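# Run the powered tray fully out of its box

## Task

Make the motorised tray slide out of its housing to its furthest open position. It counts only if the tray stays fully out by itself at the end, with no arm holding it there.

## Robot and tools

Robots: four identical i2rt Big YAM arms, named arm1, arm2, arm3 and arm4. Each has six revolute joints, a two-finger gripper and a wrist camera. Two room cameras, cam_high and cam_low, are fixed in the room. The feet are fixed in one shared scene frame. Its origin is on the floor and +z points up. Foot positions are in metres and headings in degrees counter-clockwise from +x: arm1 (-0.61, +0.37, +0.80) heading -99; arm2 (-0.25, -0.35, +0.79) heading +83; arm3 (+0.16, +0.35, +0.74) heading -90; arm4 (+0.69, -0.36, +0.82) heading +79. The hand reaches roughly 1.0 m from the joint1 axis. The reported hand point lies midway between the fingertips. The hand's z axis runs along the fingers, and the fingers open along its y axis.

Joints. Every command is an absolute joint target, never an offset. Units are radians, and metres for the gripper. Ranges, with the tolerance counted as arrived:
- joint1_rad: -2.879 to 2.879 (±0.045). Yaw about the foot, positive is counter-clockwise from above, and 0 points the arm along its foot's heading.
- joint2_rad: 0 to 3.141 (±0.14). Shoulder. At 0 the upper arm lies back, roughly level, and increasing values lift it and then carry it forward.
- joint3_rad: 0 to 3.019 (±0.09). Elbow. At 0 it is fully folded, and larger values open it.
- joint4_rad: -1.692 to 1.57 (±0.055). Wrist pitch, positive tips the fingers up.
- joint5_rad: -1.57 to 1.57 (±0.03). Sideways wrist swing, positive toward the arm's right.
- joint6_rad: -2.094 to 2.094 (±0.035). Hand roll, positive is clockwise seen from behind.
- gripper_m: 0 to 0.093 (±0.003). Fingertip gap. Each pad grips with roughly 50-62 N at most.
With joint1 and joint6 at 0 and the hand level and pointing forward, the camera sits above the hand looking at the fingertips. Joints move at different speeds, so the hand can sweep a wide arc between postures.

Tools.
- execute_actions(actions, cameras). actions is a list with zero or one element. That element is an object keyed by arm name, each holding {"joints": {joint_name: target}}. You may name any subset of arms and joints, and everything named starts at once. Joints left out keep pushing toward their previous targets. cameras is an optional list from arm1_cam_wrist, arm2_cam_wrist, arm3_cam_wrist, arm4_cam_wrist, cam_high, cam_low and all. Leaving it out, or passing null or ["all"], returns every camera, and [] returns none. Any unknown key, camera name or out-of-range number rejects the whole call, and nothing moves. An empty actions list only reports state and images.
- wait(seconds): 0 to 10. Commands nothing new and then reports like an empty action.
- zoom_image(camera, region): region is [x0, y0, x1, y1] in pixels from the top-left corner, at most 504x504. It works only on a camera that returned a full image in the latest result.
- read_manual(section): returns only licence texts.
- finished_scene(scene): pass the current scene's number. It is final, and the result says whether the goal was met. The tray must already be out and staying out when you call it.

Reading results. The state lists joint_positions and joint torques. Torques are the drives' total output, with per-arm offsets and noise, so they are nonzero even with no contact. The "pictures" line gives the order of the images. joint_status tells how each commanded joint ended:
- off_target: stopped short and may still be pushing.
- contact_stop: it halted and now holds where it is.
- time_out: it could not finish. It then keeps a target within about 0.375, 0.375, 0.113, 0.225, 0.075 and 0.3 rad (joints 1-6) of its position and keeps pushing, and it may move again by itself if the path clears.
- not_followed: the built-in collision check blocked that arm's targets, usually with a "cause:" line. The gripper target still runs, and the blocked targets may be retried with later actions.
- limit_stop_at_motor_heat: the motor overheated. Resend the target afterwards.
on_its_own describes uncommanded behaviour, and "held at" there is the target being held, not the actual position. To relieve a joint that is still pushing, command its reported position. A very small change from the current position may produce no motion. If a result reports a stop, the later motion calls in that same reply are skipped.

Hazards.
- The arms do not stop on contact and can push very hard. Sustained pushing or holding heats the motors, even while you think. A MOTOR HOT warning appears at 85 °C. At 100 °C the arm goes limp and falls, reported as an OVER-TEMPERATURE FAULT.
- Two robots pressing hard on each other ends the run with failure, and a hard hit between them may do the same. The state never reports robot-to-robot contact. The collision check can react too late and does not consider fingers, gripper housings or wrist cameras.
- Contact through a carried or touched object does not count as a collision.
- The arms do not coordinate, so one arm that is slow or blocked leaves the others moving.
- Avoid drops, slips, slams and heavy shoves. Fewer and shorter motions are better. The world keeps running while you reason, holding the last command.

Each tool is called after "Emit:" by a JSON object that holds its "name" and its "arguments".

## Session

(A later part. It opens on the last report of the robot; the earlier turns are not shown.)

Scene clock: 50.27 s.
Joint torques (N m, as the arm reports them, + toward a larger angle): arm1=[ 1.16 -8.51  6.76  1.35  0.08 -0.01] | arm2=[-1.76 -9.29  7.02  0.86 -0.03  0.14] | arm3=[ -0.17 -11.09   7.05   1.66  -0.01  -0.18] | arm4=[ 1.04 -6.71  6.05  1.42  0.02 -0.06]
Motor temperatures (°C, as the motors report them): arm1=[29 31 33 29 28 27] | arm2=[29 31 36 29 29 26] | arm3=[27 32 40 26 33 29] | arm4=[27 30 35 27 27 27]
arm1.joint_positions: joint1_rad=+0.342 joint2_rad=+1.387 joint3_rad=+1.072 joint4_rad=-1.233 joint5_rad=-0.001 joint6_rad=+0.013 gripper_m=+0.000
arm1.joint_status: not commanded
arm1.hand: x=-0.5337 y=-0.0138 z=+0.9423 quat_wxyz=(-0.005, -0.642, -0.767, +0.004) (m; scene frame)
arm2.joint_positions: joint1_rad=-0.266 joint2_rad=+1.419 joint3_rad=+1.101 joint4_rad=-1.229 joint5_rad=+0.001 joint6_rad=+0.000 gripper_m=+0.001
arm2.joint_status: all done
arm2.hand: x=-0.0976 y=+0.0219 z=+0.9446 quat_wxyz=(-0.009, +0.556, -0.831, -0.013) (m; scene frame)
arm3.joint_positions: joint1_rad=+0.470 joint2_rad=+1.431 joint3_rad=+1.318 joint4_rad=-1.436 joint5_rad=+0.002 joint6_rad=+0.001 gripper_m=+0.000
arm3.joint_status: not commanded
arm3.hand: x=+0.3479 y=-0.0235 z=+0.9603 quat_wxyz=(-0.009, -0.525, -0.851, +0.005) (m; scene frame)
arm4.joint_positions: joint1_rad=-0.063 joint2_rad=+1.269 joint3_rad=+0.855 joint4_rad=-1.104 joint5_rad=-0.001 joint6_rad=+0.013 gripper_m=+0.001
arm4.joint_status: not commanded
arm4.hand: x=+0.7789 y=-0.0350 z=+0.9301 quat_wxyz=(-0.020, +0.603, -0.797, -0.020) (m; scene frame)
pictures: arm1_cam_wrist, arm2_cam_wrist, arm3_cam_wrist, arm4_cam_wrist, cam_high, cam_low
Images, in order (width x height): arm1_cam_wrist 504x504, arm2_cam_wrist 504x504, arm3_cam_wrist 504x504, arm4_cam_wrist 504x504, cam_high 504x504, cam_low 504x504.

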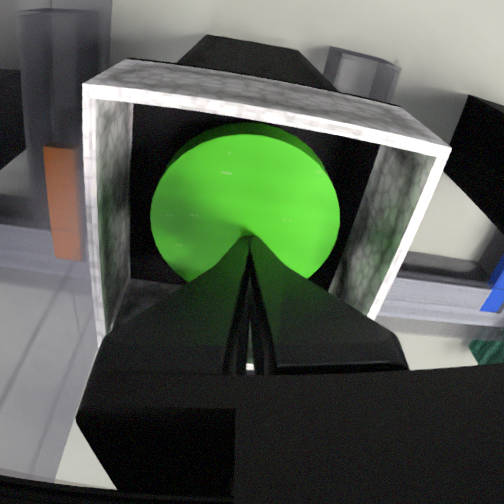

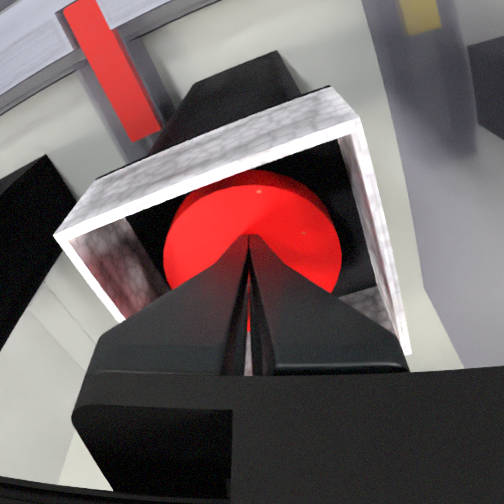

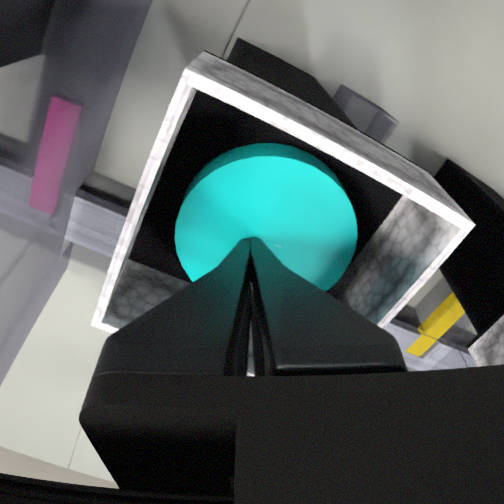

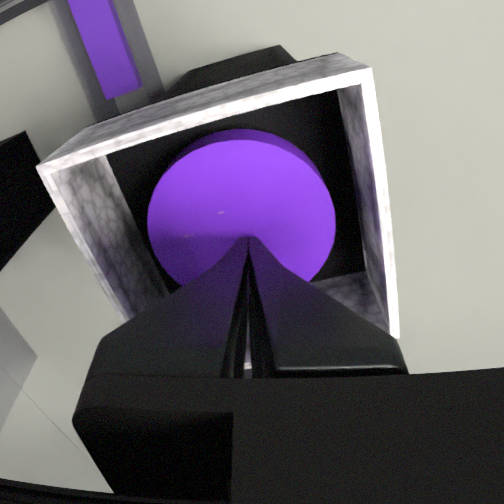

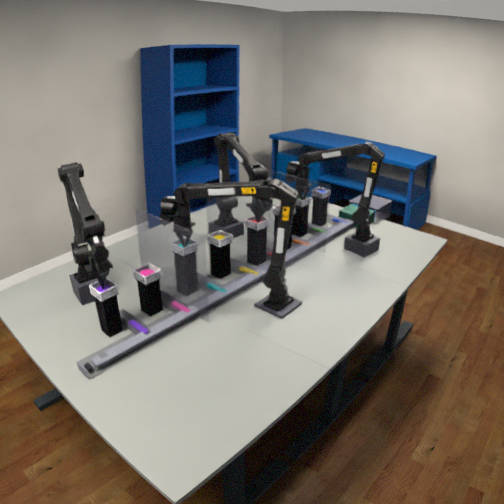

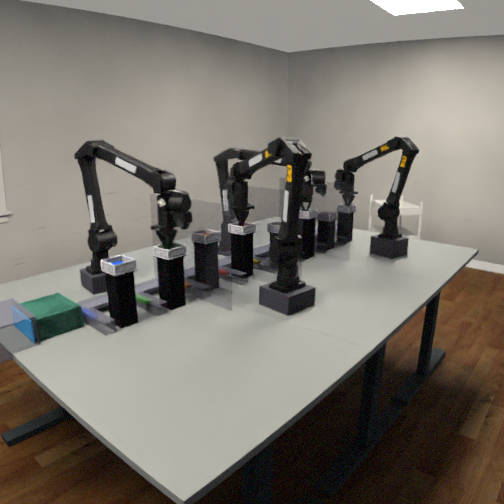

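Emit:
{"name": "execute_actions", "arguments": {"actions": [{"arm1":{"joints":{"joint2_rad":1.45,"joint3_rad":1.03}},"arm2":{"joints":{"joint2_rad":1.47,"joint3_rad":1.06}},"arm3":{"joints":{"joint2_rad":1.5,"joint3_rad":1.275}}}], "cameras": []}}

Emit:
{"name": "wait", "arguments": {"seconds": 3}}

Emit:
{"name": "execute_actions", "arguments": {"actions": [{"arm1":{"joints":{"joint2_rad":1.39,"joint3_rad":1.24,"joint4_rad":-1.39}},"arm2":{"joints":{"joint2_rad":1.37,"joint3_rad":1.24,"joint4_rad":-1.38}},"arm3":{"joints":{"joint2_rad":1.41,"joint3_rad":1.44,"joint4_rad":-1.55}},"arm4":{"joints":{"joint2_rad":1.27,"joint3_rad":1.06,"joint4_rad":-1.33}}}], "cameras": []}}

Emit:
{"name": "execute_actions", "arguments": {"actions": [{"arm1":{"joints":{"joint1_rad":-0.19}},"arm2":{"joints":{"joint1_rad":0.29,"joint2_rad":1.31,"joint3_rad":1.13}},"arm3":{"joints":{"joint1_rad":-0.09,"joint2_rad":1.31,"joint3_rad":1.3}},"arm4":{"joints":{"joint1_rad":0.56}}}]}}

Scene clock: 64.00 s.
Joint torques (N m, as the arm reports them, + toward a larger angle): arm1=[ 1.17 -7.27  5.5   1.12  0.12 -0.13] | arm2=[-1.75 -6.34  5.26  0.63 -0.02  0.15] | arm3=[-0.58 -8.34  5.83  1.42  0.01 -0.21] | arm4=[ 0.97 -6.8   6.05  1.37  0.02 -0.06]
Motor temperatures (°C, as the motors report them): arm1=[29 31 33 29 28 28] | arm2=[29 31 34 29 29 26] | arm3=[27 32 38 27 32 29] | arm4=[27 30 34 27 27 27]
arm1.joint_positions: joint1_rad=+0.342 joint2_rad=+1.392 joint3_rad=+1.069 joint4_rad=-1.228 joint5_rad=-0.001 joint6_rad=+0.013 gripper_m=+0.000
arm1.joint_status: all done
arm1.hand: x=-0.5337 y=-0.0138 z=+0.9391 quat_wxyz=(-0.003, -0.642, -0.767, +0.003) (m; scene frame)
arm2.joint_positions: joint1_rad=-0.266 joint2_rad=+1.428 joint3_rad=+1.095 joint4_rad=-1.222 joint5_rad=+0.001 joint6_rad=+0.000 gripper_m=+0.001
arm2.joint_status: all done
arm2.hand: x=-0.0978 y=+0.0217 z=+0.9390 quat_wxyz=(-0.006, +0.556, -0.831, -0.011) (m; scene frame)
arm3.joint_positions: joint1_rad=+0.470 joint2_rad=+1.436 joint3_rad=+1.310 joint4_rad=-1.427 joint5_rad=+0.002 joint6_rad=+0.001 gripper_m=+0.000
arm3.joint_status: all done
arm3.hand: x=+0.3481 y=-0.0238 z=+0.9554 quat_wxyz=(-0.007, -0.525, -0.851, +0.004) (m; scene frame)
arm4.joint_positions: joint1_rad=-0.063 joint2_rad=+1.269 joint3_rad=+0.855 joint4_rad=-1.104 joint5_rad=-0.001 joint6_rad=+0.013 gripper_m=+0.001
arm4.joint_status: not commanded
arm4.hand: x=+0.7789 y=-0.0350 z=+0.9301 quat_wxyz=(-0.020, +0.603, -0.797, -0.020) (m; scene frame)
pictures: none
No camera images: the call's "cameras" was empty. Leave "cameras" out to get every camera's image.

Scene clock: 67.00 s.
Joint torques (N m, as the arm reports them, + toward a larger angle): arm1=[ 1.54 -7.02  5.4   0.95  0.04  0.02] | arm2=[-1.82 -6.42  5.25  0.64 -0.02  0.14] | arm3=[-0.03 -8.26  5.87  1.26  0.   -0.2 ] | arm4=[ 0.88 -6.72  6.07  1.39  0.   -0.06]
Motor temperatures (°C, as the motors report them): arm1=[29 31 32 29 28 28] | arm2=[29 31 34 29 29 26] | arm3=[27 32 37 27 31 29] | arm4=[27 30 34 27 27 27]
arm1.joint_positions: joint1_rad=+0.342 joint2_rad=+1.392 joint3_rad=+1.069 joint4_rad=-1.228 joint5_rad=-0.001 joint6_rad=+0.013 gripper_m=+0.000
arm1.joint_status: all done
arm1.hand: x=-0.5337 y=-0.0138 z=+0.9391 quat_wxyz=(-0.003, -0.642, -0.767, +0.003) (m; scene frame)
arm2.joint_positions: joint1_rad=-0.266 joint2_rad=+1.428 joint3_rad=+1.095 joint4_rad=-1.222 joint5_rad=+0.001 joint6_rad=+0.000 gripper_m=+0.001
arm2.joint_status: all done
arm2.hand: x=-0.0978 y=+0.0217 z=+0.9390 quat_wxyz=(-0.006, +0.556, -0.831, -0.011) (m; scene frame)
arm3.joint_positions: joint1_rad=+0.470 joint2_rad=+1.436 joint3_rad=+1.310 joint4_rad=-1.427 joint5_rad=+0.002 joint6_rad=+0.001 gripper_m=+0.000
arm3.joint_status: all done
arm3.hand: x=+0.3481 y=-0.0238 z=+0.9554 quat_wxyz=(-0.007, -0.525, -0.851, +0.004) (m; scene frame)
arm4.joint_positions: joint1_rad=-0.063 joint2_rad=+1.269 joint3_rad=+0.855 joint4_rad=-1.104 joint5_rad=-0.001 joint6_rad=+0.013 gripper_m=+0.001
arm4.joint_status: not commanded
arm4.hand: x=+0.7789 y=-0.0350 z=+0.9301 quat_wxyz=(-0.020, +0.603, -0.797, -0.020) (m; scene frame)
wait: 3.00 s; at rest by 0.27 s
pictures: arm1_cam_wrist, arm2_cam_wrist, arm3_cam_wrist, arm4_cam_wrist, cam_high, cam_low
Images, in order (width x height): arm1_cam_wrist 504x504, arm2_cam_wrist 504x504, arm3_cam_wrist 504x504, arm4_cam_wrist 504x504, cam_high 504x504, cam_low 504x504.

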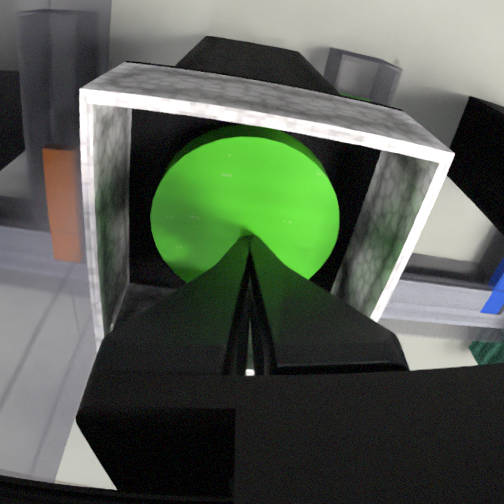

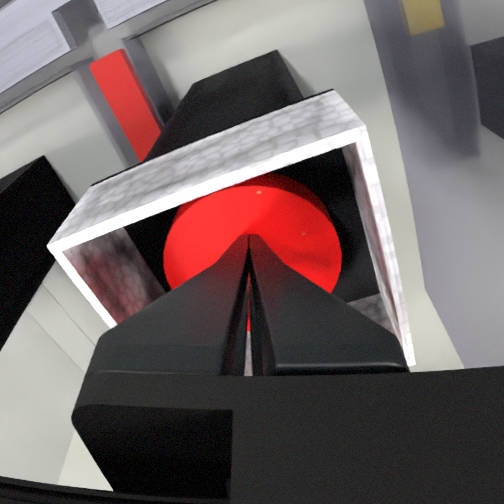

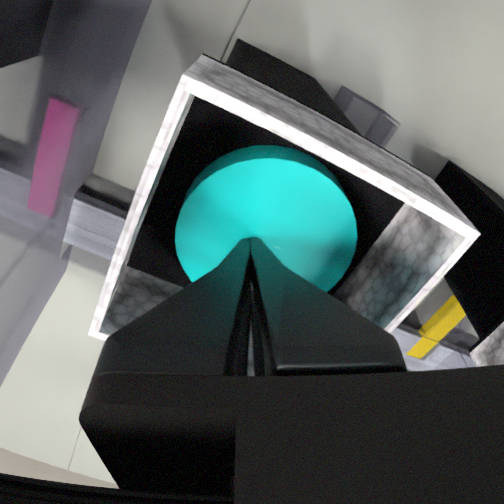

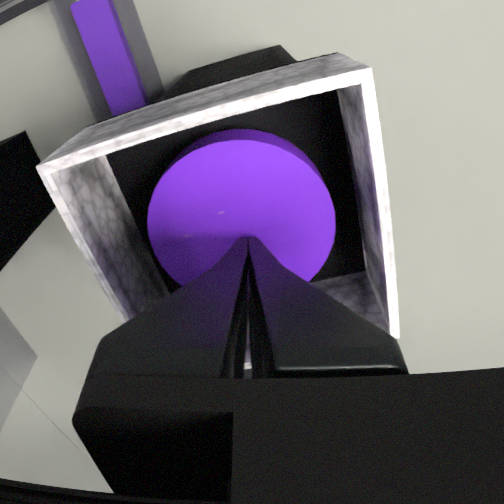

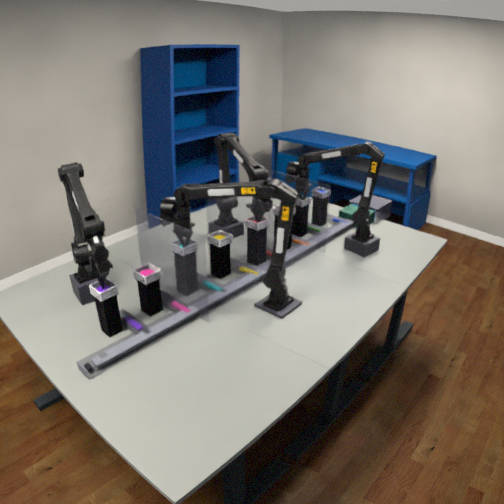

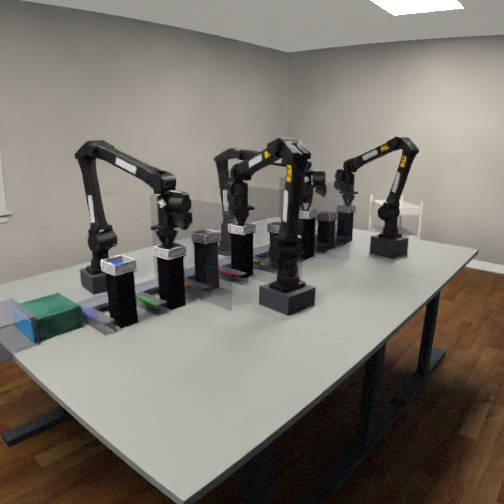

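Scene clock: 68.07 s.
Joint torques (N m, as the arm reports them, + toward a larger angle): arm1=[  1.21 -11.02  12.76  -0.02   0.04   0.  ] | arm2=[-1.85 -9.81 11.23  0.24 -0.02  0.15] | arm3=[ -0.33 -12.45  11.35  -0.07   0.03  -0.18] | arm4=[ 1.03 -9.27 10.61  0.2   0.02 -0.06]
Motor temperatures (°C, as the motors report them): arm1=[29 31 33 29 28 28] | arm2=[29 31 34 29 29 26] | arm3=[27 32 38 27 31 29] | arm4=[27 30 35 27 27 27]
arm1.joint_positions: joint1_rad=+0.342 joint2_rad=+1.389 joint3_rad=+1.189 joint4_rad=-1.377 joint5_rad=-0.001 joint6_rad=+0.013 gripper_m=+0.000
arm1.joint_status: all done
arm1.hand: x=-0.5327 y=-0.0189 z=+0.9842 quat_wxyz=(+0.007, -0.642, -0.767, -0.006) (m; scene frame)
arm2.joint_positions: joint1_rad=-0.266 joint2_rad=+1.373 joint3_rad=+1.195 joint4_rad=-1.373 joint5_rad=+0.001 joint6_rad=+0.000 gripper_m=+0.001
arm2.joint_status: all done
arm2.hand: x=-0.0993 y=+0.0164 z=+0.9966 quat_wxyz=(-0.008, +0.556, -0.831, -0.012) (m; scene frame)
arm3.joint_positions: joint1_rad=+0.470 joint2_rad=+1.402 joint3_rad=+1.405 joint4_rad=-1.534 joint5_rad=+0.002 joint6_rad=+0.001 gripper_m=+0.000
arm3.joint_status: all done
arm3.hand: x=+0.3459 y=-0.0197 z=+1.0047 quat_wxyz=(-0.016, -0.525, -0.851, +0.010) (m; scene frame)
arm4.joint_positions: joint1_rad=-0.063 joint2_rad=+1.266 joint3_rad=+1.028 joint4_rad=-1.320 joint5_rad=-0.001 joint6_rad=+0.013 gripper_m=+0.001
arm4.joint_status: all done
arm4.hand: x=+0.7820 y=-0.0251 z=+0.9936 quat_wxyz=(-0.004, +0.604, -0.797, -0.008) (m; scene frame)
pictures: none
No camera images: the call's "cameras" was empty. Leave "cameras" out to get every camera's image.

Scene clock: 69.30 s.
Joint torques (N m, as the arm reports them, + toward a larger angle): arm1=[  1.63 -12.1   12.8    0.07   0.01   0.01] | arm2=[-1.77 -8.78  7.27  0.33 -0.01  0.15] | arm3=[  1.09 -10.76   8.12   0.16   0.01  -0.2 ] | arm4=[ 1.66 -9.36 10.65  0.16 -0.01 -0.06]
Motor temperatures (°C, as the motors report them): arm1=[29 31 34 29 28 28] | arm2=[29 31 34 29 29 26] | arm3=[27 32 38 27 31 29] | arm4=[27 30 35 27 27 27]
arm1.joint_positions: joint1_rad=-0.192 joint2_rad=+1.389 joint3_rad=+1.189 joint4_rad=-1.377 joint5_rad=+0.001 joint6_rad=+0.012 gripper_m=+0.000
arm1.joint_status: all done
arm1.hand: x=-0.7394 y=-0.0025 z=+0.9850 quat_wxyz=(+0.008, -0.821, -0.570, -0.005) (m; scene frame)
arm2.joint_positions: joint1_rad=+0.294 joint2_rad=+1.313 joint3_rad=+1.141 joint4_rad=-1.375 joint5_rad=+0.000 joint6_rad=+0.000 gripper_m=+0.001
arm2.joint_status: all done
arm2.hand: x=-0.3125 y=+0.0196 z=+0.9994 quat_wxyz=(-0.009, +0.764, -0.645, -0.015) (m; scene frame)
arm3.joint_positions: joint1_rad=-0.092 joint2_rad=+1.300 joint3_rad=+1.307 joint4_rad=-1.537 joint5_rad=+0.002 joint6_rad=+0.001 gripper_m=+0.000
arm3.joint_status: all done
arm3.hand: x=+0.1224 y=-0.0230 z=+1.0044 quat_wxyz=(-0.012, -0.741, -0.672, +0.014) (m; scene frame)
arm4.joint_positions: joint1_rad=+0.553 joint2_rad=+1.266 joint3_rad=+1.028 joint4_rad=-1.320 joint5_rad=+0.000 joint6_rad=+0.012 gripper_m=+0.001
arm4.joint_status: all done
arm4.hand: x=+0.5714 y=-0.0347 z=+0.9946 quat_wxyz=(-0.004, +0.817, -0.576, -0.009) (m; scene frame)
pictures: arm1_cam_wrist, arm2_cam_wrist, arm3_cam_wrist, arm4_cam_wrist, cam_high, cam_low
Images, in order (width x height): arm1_cam_wrist 504x504, arm2_cam_wrist 504x504, arm3_cam_wrist 504x504, arm4_cam_wrist 504x504, cam_high 504x504, cam_low 504x504.

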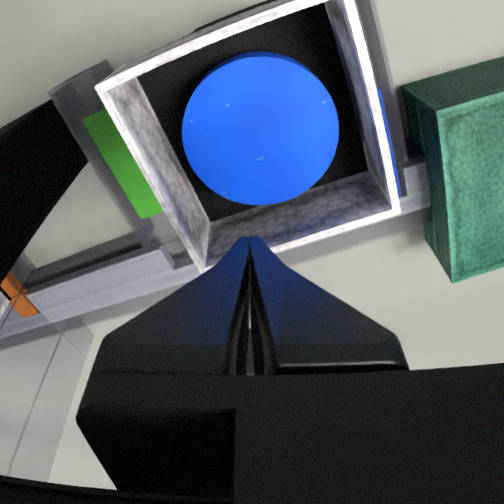

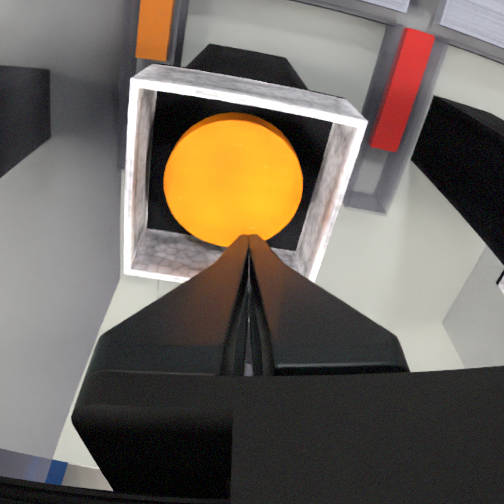

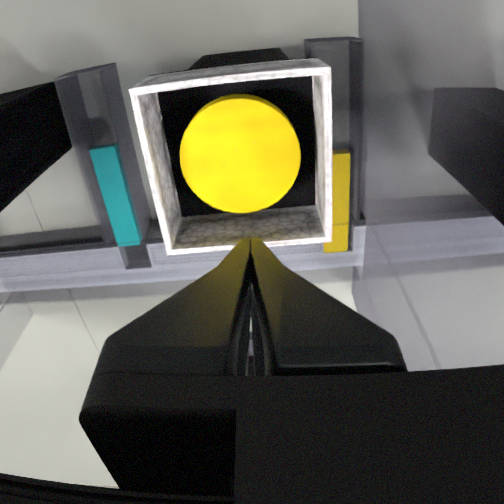

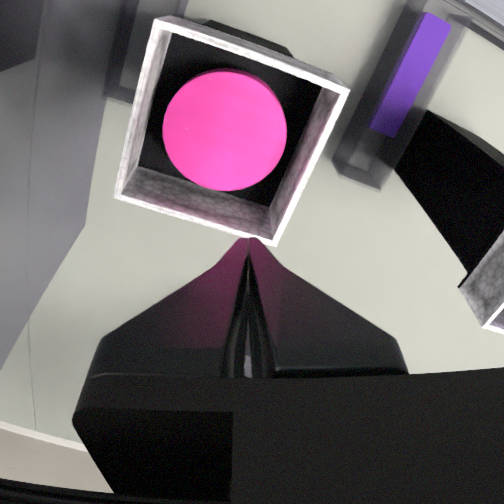

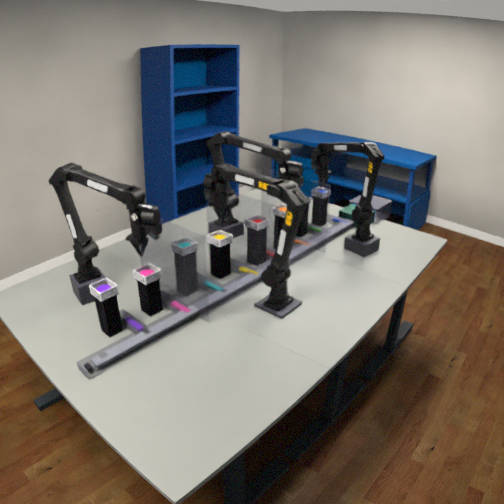

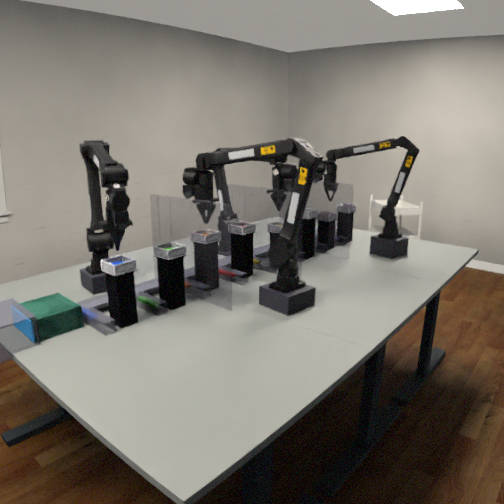

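Emit:
{"name": "execute_actions", "arguments": {"actions": [{"arm1":{"joints":{"joint4_rad":-1.27}},"arm2":{"joints":{"joint1_rad":0.31,"joint2_rad":1.36,"joint3_rad":1.04,"joint4_rad":-1.22}},"arm3":{"joints":{"joint2_rad":1.37,"joint3_rad":1.14,"joint4_rad":-1.31}},"arm4":{"joints":{"joint1_rad":0.595,"joint2_rad":1.34,"joint3_rad":0.95,"joint4_rad":-1.13}}}], "cameras": []}}

Emit:
{"name": "execute_actions", "arguments": {"actions": [{"arm1":{"joints":{"joint2_rad":1.51,"joint3_rad":1.12,"joint4_rad":-1.21}},"arm2":{"joints":{"joint2_rad":1.41,"joint3_rad":0.99}},"arm3":{"joints":{"joint2_rad":1.42,"joint3_rad":1.08,"joint4_rad":-1.28}},"arm4":{"joints":{"joint2_rad":1.41,"joint3_rad":0.85,"joint4_rad":-1.03}}}]}}

Scene clock: 78.77 s.
Joint torques (N m, as the arm reports them, + toward a larger angle): arm1=[  1.14 -11.84  13.03   1.11   0.07   0.02] | arm2=[-0.87 -8.41  7.48  1.29 -0.01  0.15] | arm3=[  0.67 -10.49   7.99   1.7   -0.02  -0.17] | arm4=[  2.14 -10.74   7.71   1.25  -0.02  -0.05]
Motor temperatures (°C, as the motors report them): arm1=[29 31 37 29 28 28] | arm2=[29 32 34 29 29 26] | arm3=[27 32 38 26 31 29] | arm4=[27 30 38 27 27 27]
arm1.joint_positions: joint1_rad=-0.192 joint2_rad=+1.389 joint3_rad=+1.189 joint4_rad=-1.286 joint5_rad=+0.001 joint6_rad=+0.012 gripper_m=+0.000
arm1.joint_status: all done
arm1.hand: x=-0.7470 y=-0.0236 z=+0.9856 quat_wxyz=(-0.019, -0.821, -0.570, +0.033) (m; scene frame)
arm2.joint_positions: joint1_rad=+0.304 joint2_rad=+1.355 joint3_rad=+1.044 joint4_rad=-1.235 joint5_rad=+0.000 joint6_rad=+0.000 gripper_m=+0.001
arm2.joint_status: all done
arm2.hand: x=-0.3173 y=+0.0232 z=+0.9493 quat_wxyz=(-0.009, +0.767, -0.641, -0.016) (m; scene frame)
arm3.joint_positions: joint1_rad=-0.092 joint2_rad=+1.348 joint3_rad=+1.146 joint4_rad=-1.332 joint5_rad=+0.002 joint6_rad=+0.001 gripper_m=+0.000
arm3.joint_status: all done
arm3.hand: x=+0.1215 y=-0.0323 z=+0.9263 quat_wxyz=(-0.011, -0.741, -0.672, +0.013) (m; scene frame)
arm4.joint_positions: joint1_rad=+0.585 joint2_rad=+1.341 joint3_rad=+0.954 joint4_rad=-1.141 joint5_rad=+0.000 joint6_rad=+0.012 gripper_m=+0.001
arm4.joint_status: all done
arm4.hand: x=+0.5538 y=-0.0213 z=+0.9432 quat_wxyz=(-0.012, +0.826, -0.563, -0.021) (m; scene frame)
pictures: none
No camera images: the call's "cameras" was empty. Leave "cameras" out to get every camera's image.

Scene clock: 79.57 s.
Joint torques (N m, as the arm reports them, + toward a larger angle): arm1=[ 1.82 -9.65  6.    0.7   0.07 -0.02] | arm2=[-0.95 -5.04  4.9   0.61 -0.01  0.15] | arm3=[ 0.81 -7.23  4.56  1.56  0.   -0.19] | arm4=[ 2.08 -8.04  5.31  1.28  0.   -0.04]
Motor temperatures (°C, as the motors report them): arm1=[29 31 37 29 28 28] | arm2=[29 31 34 29 29 26] | arm3=[27 32 38 26 31 29] | arm4=[27 30 38 27 27 27]
arm1.joint_positions: joint1_rad=-0.192 joint2_rad=+1.481 joint3_rad=+1.154 joint4_rad=-1.216 joint5_rad=+0.001 joint6_rad=+0.012 gripper_m=+0.000
arm1.joint_status: all done
arm1.hand: x=-0.7500 y=-0.0311 z=+0.9367 quat_wxyz=(-0.002, -0.821, -0.570, +0.009) (m; scene frame)
arm2.joint_positions: joint1_rad=+0.304 joint2_rad=+1.364 joint3_rad=+1.030 joint4_rad=-1.221 joint5_rad=+0.000 joint6_rad=+0.000 gripper_m=+0.001
arm2.joint_status: all done
arm2.hand: x=-0.3171 y=+0.0218 z=+0.9409 quat_wxyz=(-0.006, +0.767, -0.642, -0.013) (m; scene frame)
arm3.joint_positions: joint1_rad=-0.092 joint2_rad=+1.357 joint3_rad=+1.130 joint4_rad=-1.298 joint5_rad=+0.002 joint6_rad=+0.001 gripper_m=+0.000
arm3.joint_status: all done
arm3.hand: x=+0.1211 y=-0.0360 z=+0.9176 quat_wxyz=(-0.014, -0.741, -0.672, +0.016) (m; scene frame)
arm4.joint_positions: joint1_rad=+0.585 joint2_rad=+1.379 joint3_rad=+0.881 joint4_rad=-1.042 joint5_rad=+0.000 joint6_rad=+0.012 gripper_m=+0.001
arm4.joint_status: all done
arm4.hand: x=+0.5560 y=-0.0270 z=+0.9053 quat_wxyz=(-0.009, +0.826, -0.563, -0.016) (m; scene frame)
pictures: arm1_cam_wrist, arm2_cam_wrist, arm3_cam_wrist, arm4_cam_wrist, cam_high, cam_low
Images, in order (width x height): arm1_cam_wrist 504x504, arm2_cam_wrist 504x504, arm3_cam_wrist 504x504, arm4_cam_wrist 504x504, cam_high 504x504, cam_low 504x504.

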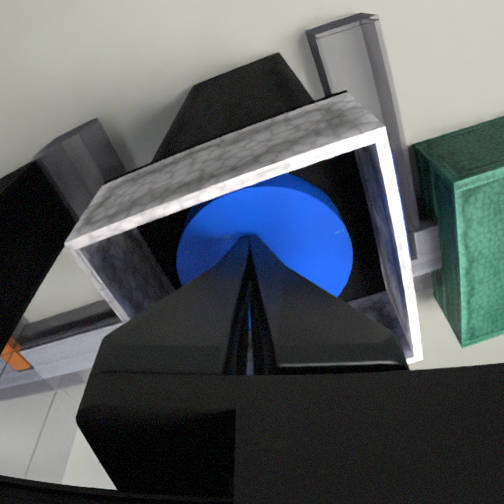

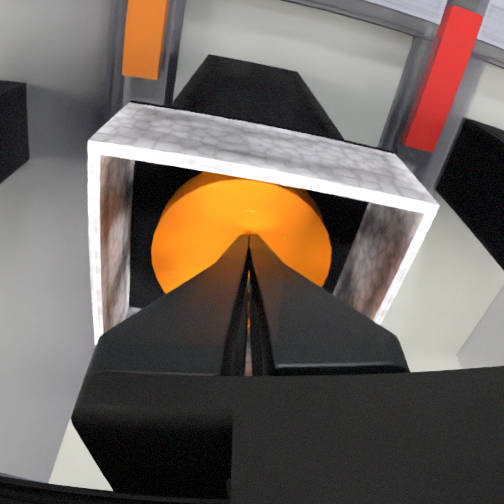

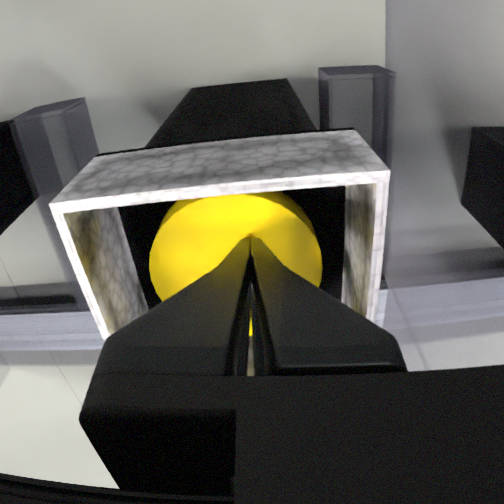

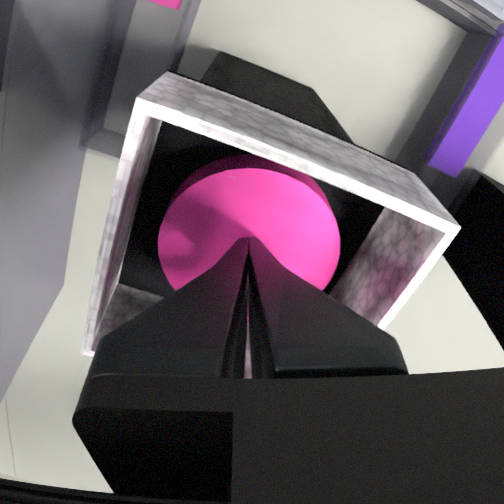

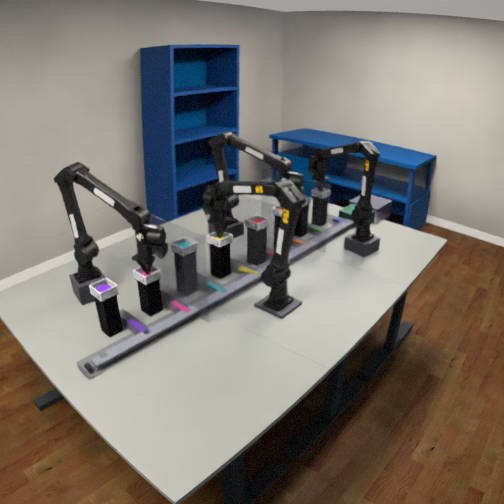

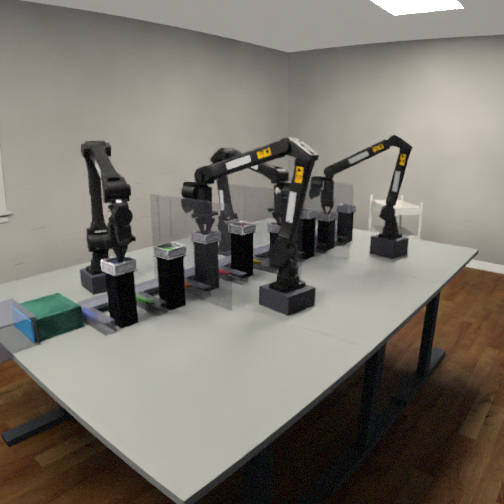

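Bolts creep back. Check after holding.

Emit:
{"name": "wait", "arguments": {"seconds": 4}}

Scene clock: 84.67 s.
Joint torques (N m, as the arm reports them, + toward a larger angle): arm1=[  1.79 -10.7    5.87   0.52   0.03  -0.05] | arm2=[-0.93 -5.03  4.89  0.61 -0.01  0.14] | arm3=[ 0.4  -7.06  4.6   1.36  0.01 -0.19] | arm4=[ 1.96 -7.9   5.28  1.33 -0.01 -0.06]
Motor temperatures (°C, as the motors report them): arm1=[29 31 36 29 28 28] | arm2=[29 31 33 29 29 26] | arm3=[27 32 37 27 31 29] | arm4=[27 30 37 27 27 27]
arm1.joint_positions: joint1_rad=-0.192 joint2_rad=+1.481 joint3_rad=+1.154 joint4_rad=-1.216 joint5_rad=+0.001 joint6_rad=+0.012 gripper_m=+0.000
arm1.joint_status: all done
arm1.hand: x=-0.7500 y=-0.0311 z=+0.9367 quat_wxyz=(-0.002, -0.821, -0.570, +0.009) (m; scene frame)
arm2.joint_positions: joint1_rad=+0.304 joint2_rad=+1.364 joint3_rad=+1.030 joint4_rad=-1.221 joint5_rad=+0.000 joint6_rad=+0.000 gripper_m=+0.001
arm2.joint_status: all done
arm2.hand: x=-0.3171 y=+0.0218 z=+0.9409 quat_wxyz=(-0.006, +0.767, -0.642, -0.013) (m; scene frame)
arm3.joint_positions: joint1_rad=-0.092 joint2_rad=+1.357 joint3_rad=+1.130 joint4_rad=-1.298 joint5_rad=+0.002 joint6_rad=+0.001 gripper_m=+0.000
arm3.joint_status: all done
arm3.hand: x=+0.1211 y=-0.0360 z=+0.9176 quat_wxyz=(-0.014, -0.741, -0.672, +0.016) (m; scene frame)
arm4.joint_positions: joint1_rad=+0.585 joint2_rad=+1.379 joint3_rad=+0.881 joint4_rad=-1.042 joint5_rad=+0.000 joint6_rad=+0.012 gripper_m=+0.001
arm4.joint_status: all done
arm4.hand: x=+0.5560 y=-0.0270 z=+0.9053 quat_wxyz=(-0.009, +0.826, -0.563, -0.016) (m; scene frame)
wait: 4.00 s; at rest from the start
pictures: arm1_cam_wrist, arm2_cam_wrist, arm3_cam_wrist, arm4_cam_wrist, cam_high, cam_low
Images, in order (width x height): arm1_cam_wrist 504x504, arm2_cam_wrist 504x504, arm3_cam_wrist 504x504, arm4_cam_wrist 504x504, cam_high 504x504, cam_low 504x504.

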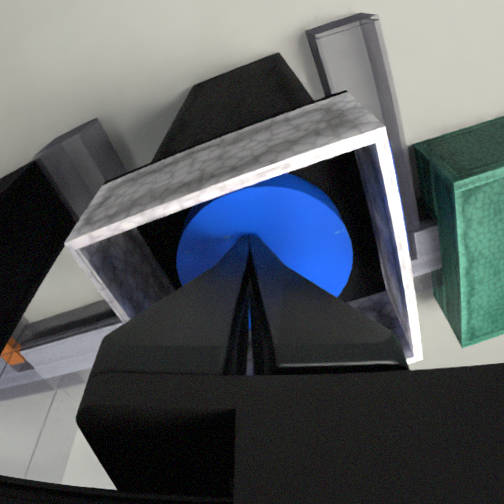

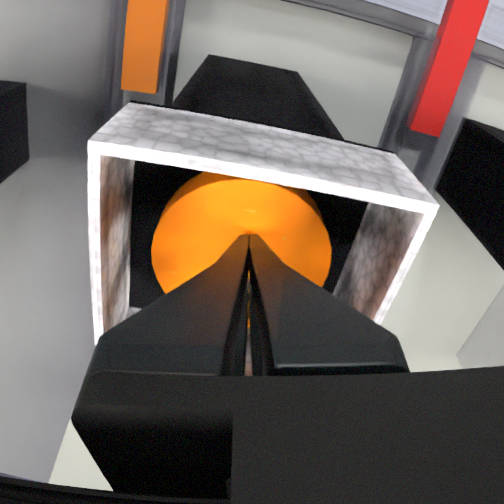

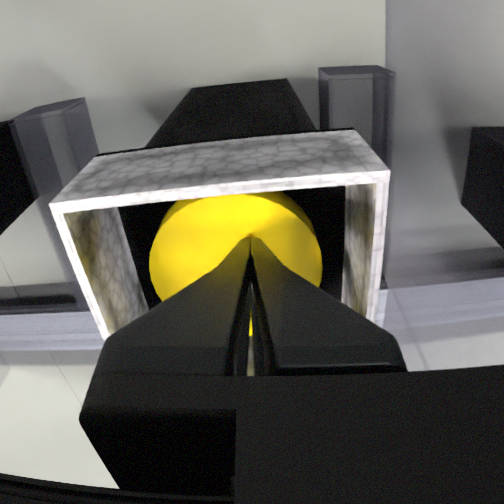

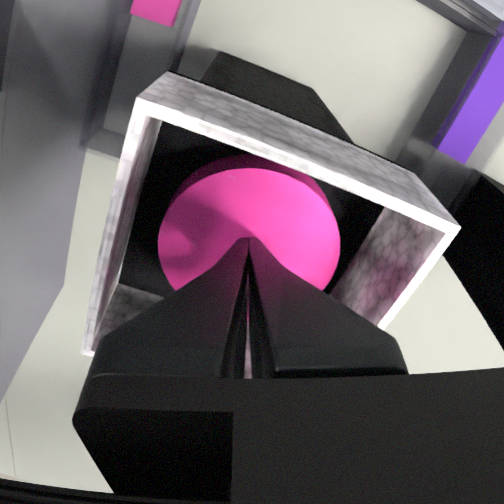

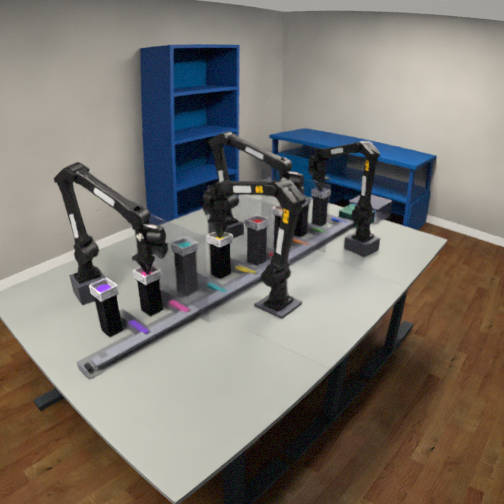

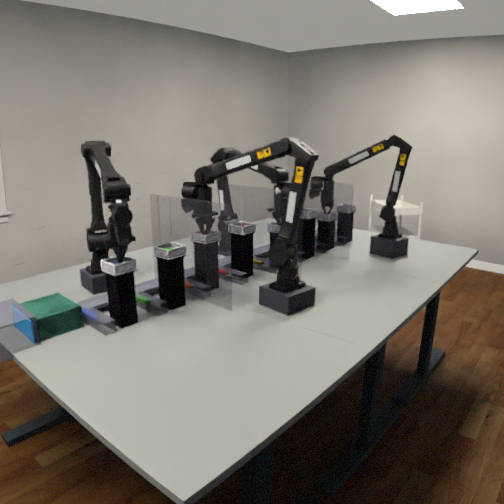

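Emit:
{"name": "execute_actions", "arguments": {"actions": [{"arm1":{"joints":{"joint2_rad":1.55,"joint3_rad":1.09}},"arm2":{"joints":{"joint2_rad":1.44,"joint3_rad":0.97}},"arm4":{"joints":{"joint2_rad":1.45,"joint3_rad":0.82}}}], "cameras": ["arm4_cam_wrist"]}}

Emit:
{"name": "wait", "arguments": {"seconds": 10}}

Emit:
{"name": "wait", "arguments": {"seconds": 10}}

Scene clock: 92.67 s.
Joint torques (N m, as the arm reports them, + toward a larger angle): arm1=[ 1.07 -8.43  3.82  0.66  0.   -0.05] | arm2=[-0.96 -2.54  3.52  0.63 -0.01  0.15] | arm3=[ 0.78 -7.26  4.59  1.53  0.   -0.18] | arm4=[ 2.12 -4.77  3.31  1.21  0.   -0.06]
Motor temperatures (°C, as the motors report them): arm1=[29 31 34 29 28 28] | arm2=[29 31 33 29 29 26] | arm3=[27 32 35 27 31 29] | arm4=[27 30 35 27 27 27]
arm1.joint_positions: joint1_rad=-0.192 joint2_rad=+1.481 joint3_rad=+1.148 joint4_rad=-1.214 joint5_rad=+0.000 joint6_rad=+0.012 gripper_m=+0.000
arm1.joint_status: all done
arm1.hand: x=-0.7495 y=-0.0297 z=+0.9345 quat_wxyz=(-0.001, -0.821, -0.570, +0.008) (m; scene frame)
arm2.joint_positions: joint1_rad=+0.304 joint2_rad=+1.365 joint3_rad=+1.030 joint4_rad=-1.221 joint5_rad=+0.000 joint6_rad=+0.000 gripper_m=+0.001
arm2.joint_status: all done
arm2.hand: x=-0.3171 y=+0.0216 z=+0.9402 quat_wxyz=(-0.006, +0.767, -0.642, -0.012) (m; scene frame)
arm3.joint_positions: joint1_rad=-0.092 joint2_rad=+1.357 joint3_rad=+1.130 joint4_rad=-1.298 joint5_rad=+0.002 joint6_rad=+0.001 gripper_m=+0.000
arm3.joint_status: not commanded
arm3.hand: x=+0.1211 y=-0.0360 z=+0.9176 quat_wxyz=(-0.014, -0.741, -0.672, +0.016) (m; scene frame)
arm4.joint_positions: joint1_rad=+0.585 joint2_rad=+1.379 joint3_rad=+0.877 joint4_rad=-1.040 joint5_rad=+0.000 joint6_rad=+0.012 gripper_m=+0.001
arm4.joint_status: all done
arm4.hand: x=+0.5564 y=-0.0279 z=+0.9040 quat_wxyz=(-0.008, +0.826, -0.563, -0.016) (m; scene frame)
pictures: arm4_cam_wrist
Images, in order (width x height): arm4_cam_wrist 504x504.

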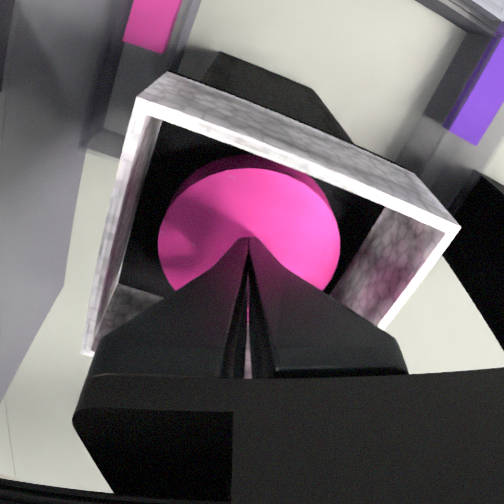

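Scene clock: 102.67 s.
Joint torques (N m, as the arm reports them, + toward a larger angle): arm1=[ 2.03 -7.24  4.13  0.59  0.05  0.  ] | arm2=[-0.96 -2.61  3.5   0.63 -0.01  0.15] | arm3=[ 0.5  -6.84  4.68  1.47  0.   -0.19] | arm4=[ 2.14 -4.8   3.26  1.19 -0.01 -0.06]
Motor temperatures (°C, as the motors report them): arm1=[29 31 33 29 28 28] | arm2=[29 31 32 29 29 26] | arm3=[27 32 35 27 31 29] | arm4=[27 30 34 27 27 27]
arm1.joint_positions: joint1_rad=-0.192 joint2_rad=+1.481 joint3_rad=+1.148 joint4_rad=-1.214 joint5_rad=+0.000 joint6_rad=+0.012 gripper_m=+0.000
arm1.joint_status: all done
arm1.hand: x=-0.7495 y=-0.0297 z=+0.9345 quat_wxyz=(-0.001, -0.821, -0.570, +0.008) (m; scene frame)
arm2.joint_positions: joint1_rad=+0.304 joint2_rad=+1.365 joint3_rad=+1.030 joint4_rad=-1.221 joint5_rad=+0.000 joint6_rad=+0.000 gripper_m=+0.001
arm2.joint_status: all done
arm2.hand: x=-0.3171 y=+0.0216 z=+0.9402 quat_wxyz=(-0.006, +0.767, -0.642, -0.012) (m; scene frame)
arm3.joint_positions: joint1_rad=-0.092 joint2_rad=+1.357 joint3_rad=+1.130 joint4_rad=-1.298 joint5_rad=+0.002 joint6_rad=+0.001 gripper_m=+0.000
arm3.joint_status: not commanded
arm3.hand: x=+0.1211 y=-0.0360 z=+0.9176 quat_wxyz=(-0.014, -0.741, -0.672, +0.016) (m; scene frame)
arm4.joint_positions: joint1_rad=+0.585 joint2_rad=+1.379 joint3_rad=+0.877 joint4_rad=-1.040 joint5_rad=+0.000 joint6_rad=+0.012 gripper_m=+0.001
arm4.joint_status: all done
arm4.hand: x=+0.5564 y=-0.0279 z=+0.9040 quat_wxyz=(-0.008, +0.826, -0.563, -0.016) (m; scene frame)
wait: 10.00 s; at rest by 0.27 s
pictures: arm1_cam_wrist, arm2_cam_wrist, arm3_cam_wrist, arm4_cam_wrist, cam_high, cam_low
Images, in order (width x height): arm1_cam_wrist 504x504, arm2_cam_wrist 504x504, arm3_cam_wrist 504x504, arm4_cam_wrist 504x504, cam_high 504x504, cam_low 504x504.

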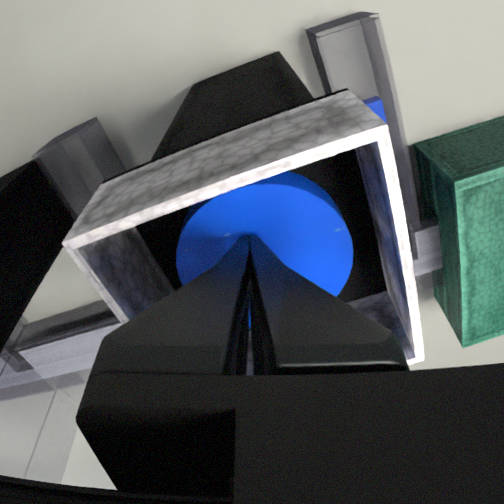

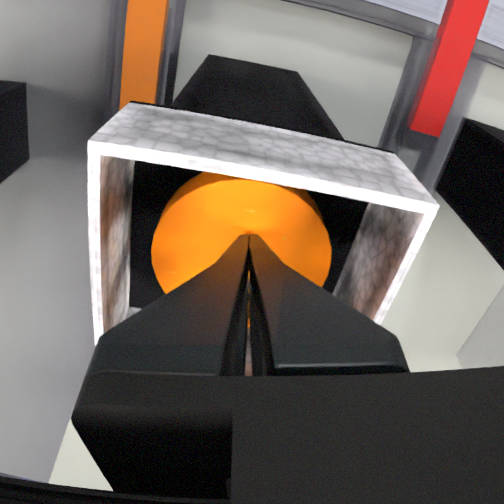

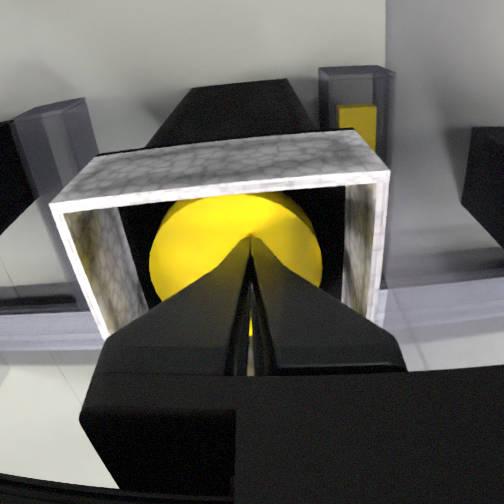

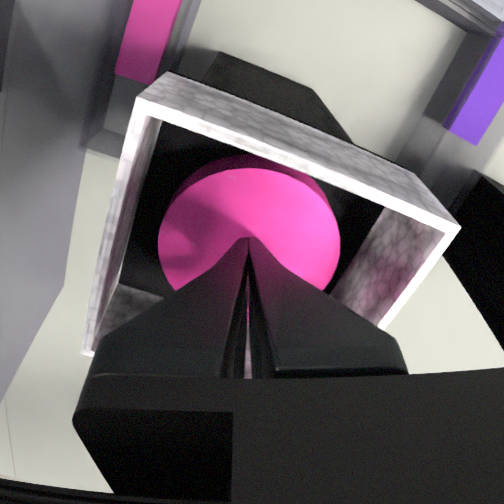

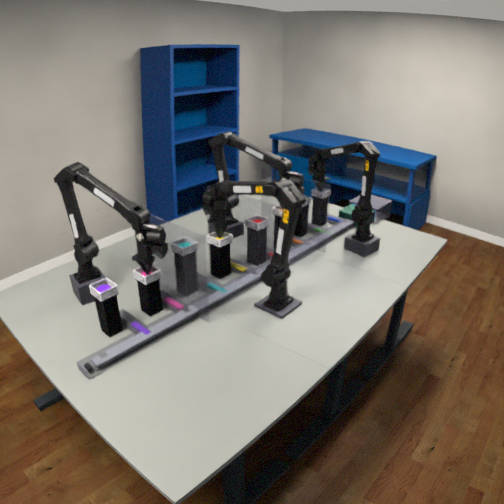

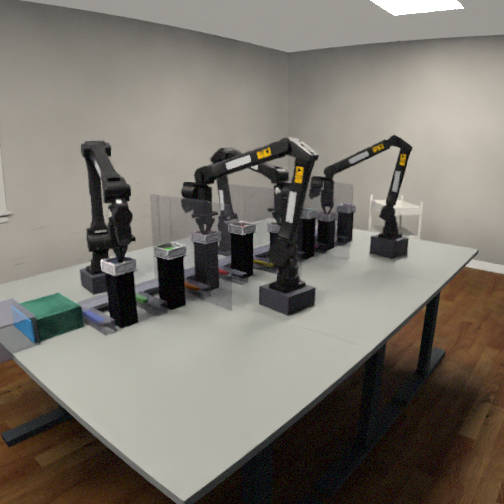

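Scene clock: 112.67 s.
Joint torques (N m, as the arm reports them, + toward a larger angle): arm1=[ 2.06 -8.32  3.9   0.81  0.02 -0.04] | arm2=[-0.94 -2.55  3.5   0.62 -0.01  0.15] | arm3=[ 0.43 -7.14  4.56  1.46  0.   -0.22] | arm4=[ 2.25 -4.72  3.31  1.22 -0.01 -0.05]
Motor temperatures (°C, as the motors report them): arm1=[29 31 32 29 28 28] | arm2=[29 31 32 29 29 26] | arm3=[27 31 34 27 31 29] | arm4=[27 30 33 27 27 27]
arm1.joint_positions: joint1_rad=-0.192 joint2_rad=+1.481 joint3_rad=+1.148 joint4_rad=-1.214 joint5_rad=+0.000 joint6_rad=+0.012 gripper_m=+0.000
arm1.joint_status: all done
arm1.hand: x=-0.7495 y=-0.0297 z=+0.9345 quat_wxyz=(-0.001, -0.821, -0.570, +0.008) (m; scene frame)
arm2.joint_positions: joint1_rad=+0.304 joint2_rad=+1.365 joint3_rad=+1.030 joint4_rad=-1.221 joint5_rad=+0.000 joint6_rad=+0.000 gripper_m=+0.001
arm2.joint_status: all done
arm2.hand: x=-0.3171 y=+0.0216 z=+0.9402 quat_wxyz=(-0.006, +0.767, -0.642, -0.012) (m; scene frame)
arm3.joint_positions: joint1_rad=-0.092 joint2_rad=+1.357 joint3_rad=+1.130 joint4_rad=-1.298 joint5_rad=+0.002 joint6_rad=+0.001 gripper_m=+0.000
arm3.joint_status: not commanded
arm3.hand: x=+0.1211 y=-0.0360 z=+0.9176 quat_wxyz=(-0.014, -0.741, -0.672, +0.016) (m; scene frame)
arm4.joint_positions: joint1_rad=+0.585 joint2_rad=+1.379 joint3_rad=+0.877 joint4_rad=-1.040 joint5_rad=+0.000 joint6_rad=+0.012 gripper_m=+0.001
arm4.joint_status: all done
arm4.hand: x=+0.5564 y=-0.0279 z=+0.9040 quat_wxyz=(-0.008, +0.826, -0.563, -0.016) (m; scene frame)
wait: 10.00 s; at rest by 0.27 s
pictures: arm1_cam_wrist, arm2_cam_wrist, arm3_cam_wrist, arm4_cam_wrist, cam_high, cam_low
Images, in order (width x height): arm1_cam_wrist 504x504, arm2_cam_wrist 504x504, arm3_cam_wrist 504x504, arm4_cam_wrist 504x504, cam_high 504x504, cam_low 504x504.

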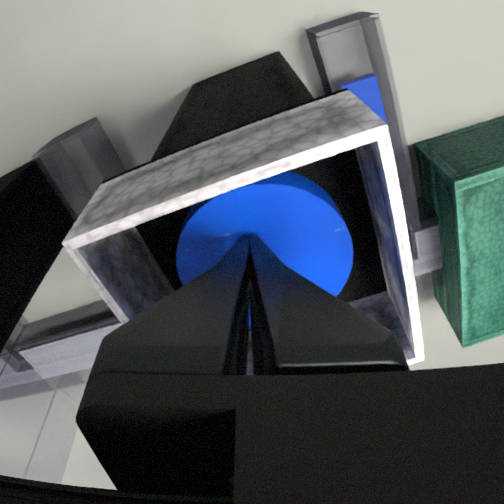

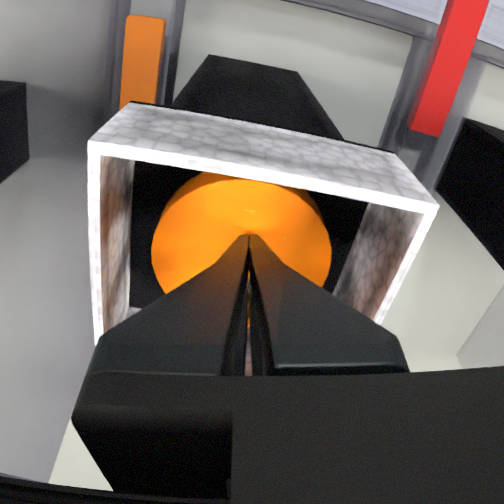

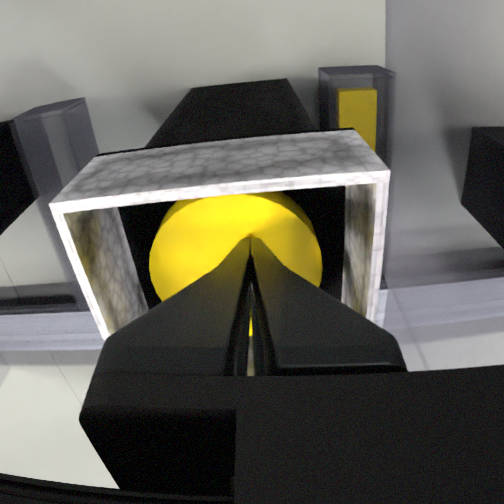

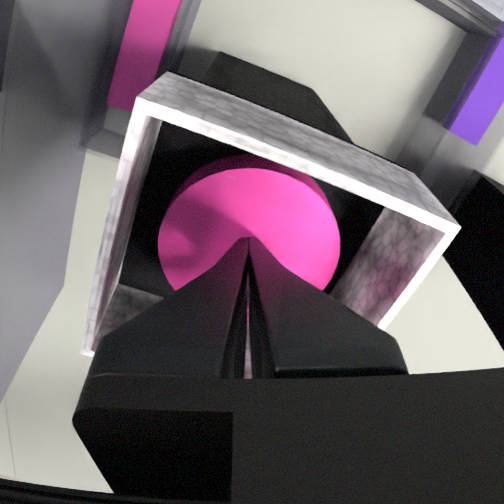

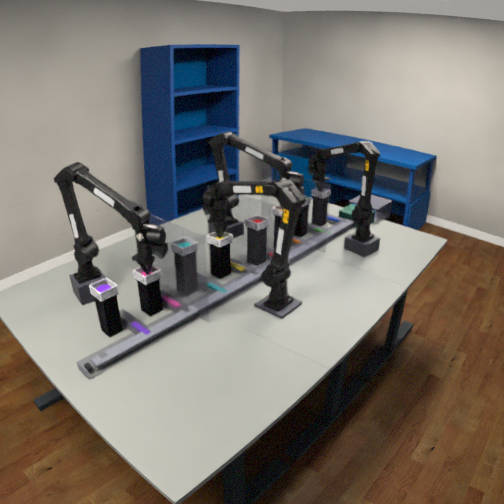

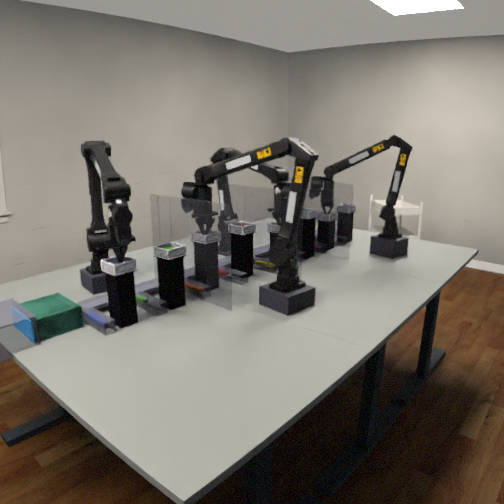

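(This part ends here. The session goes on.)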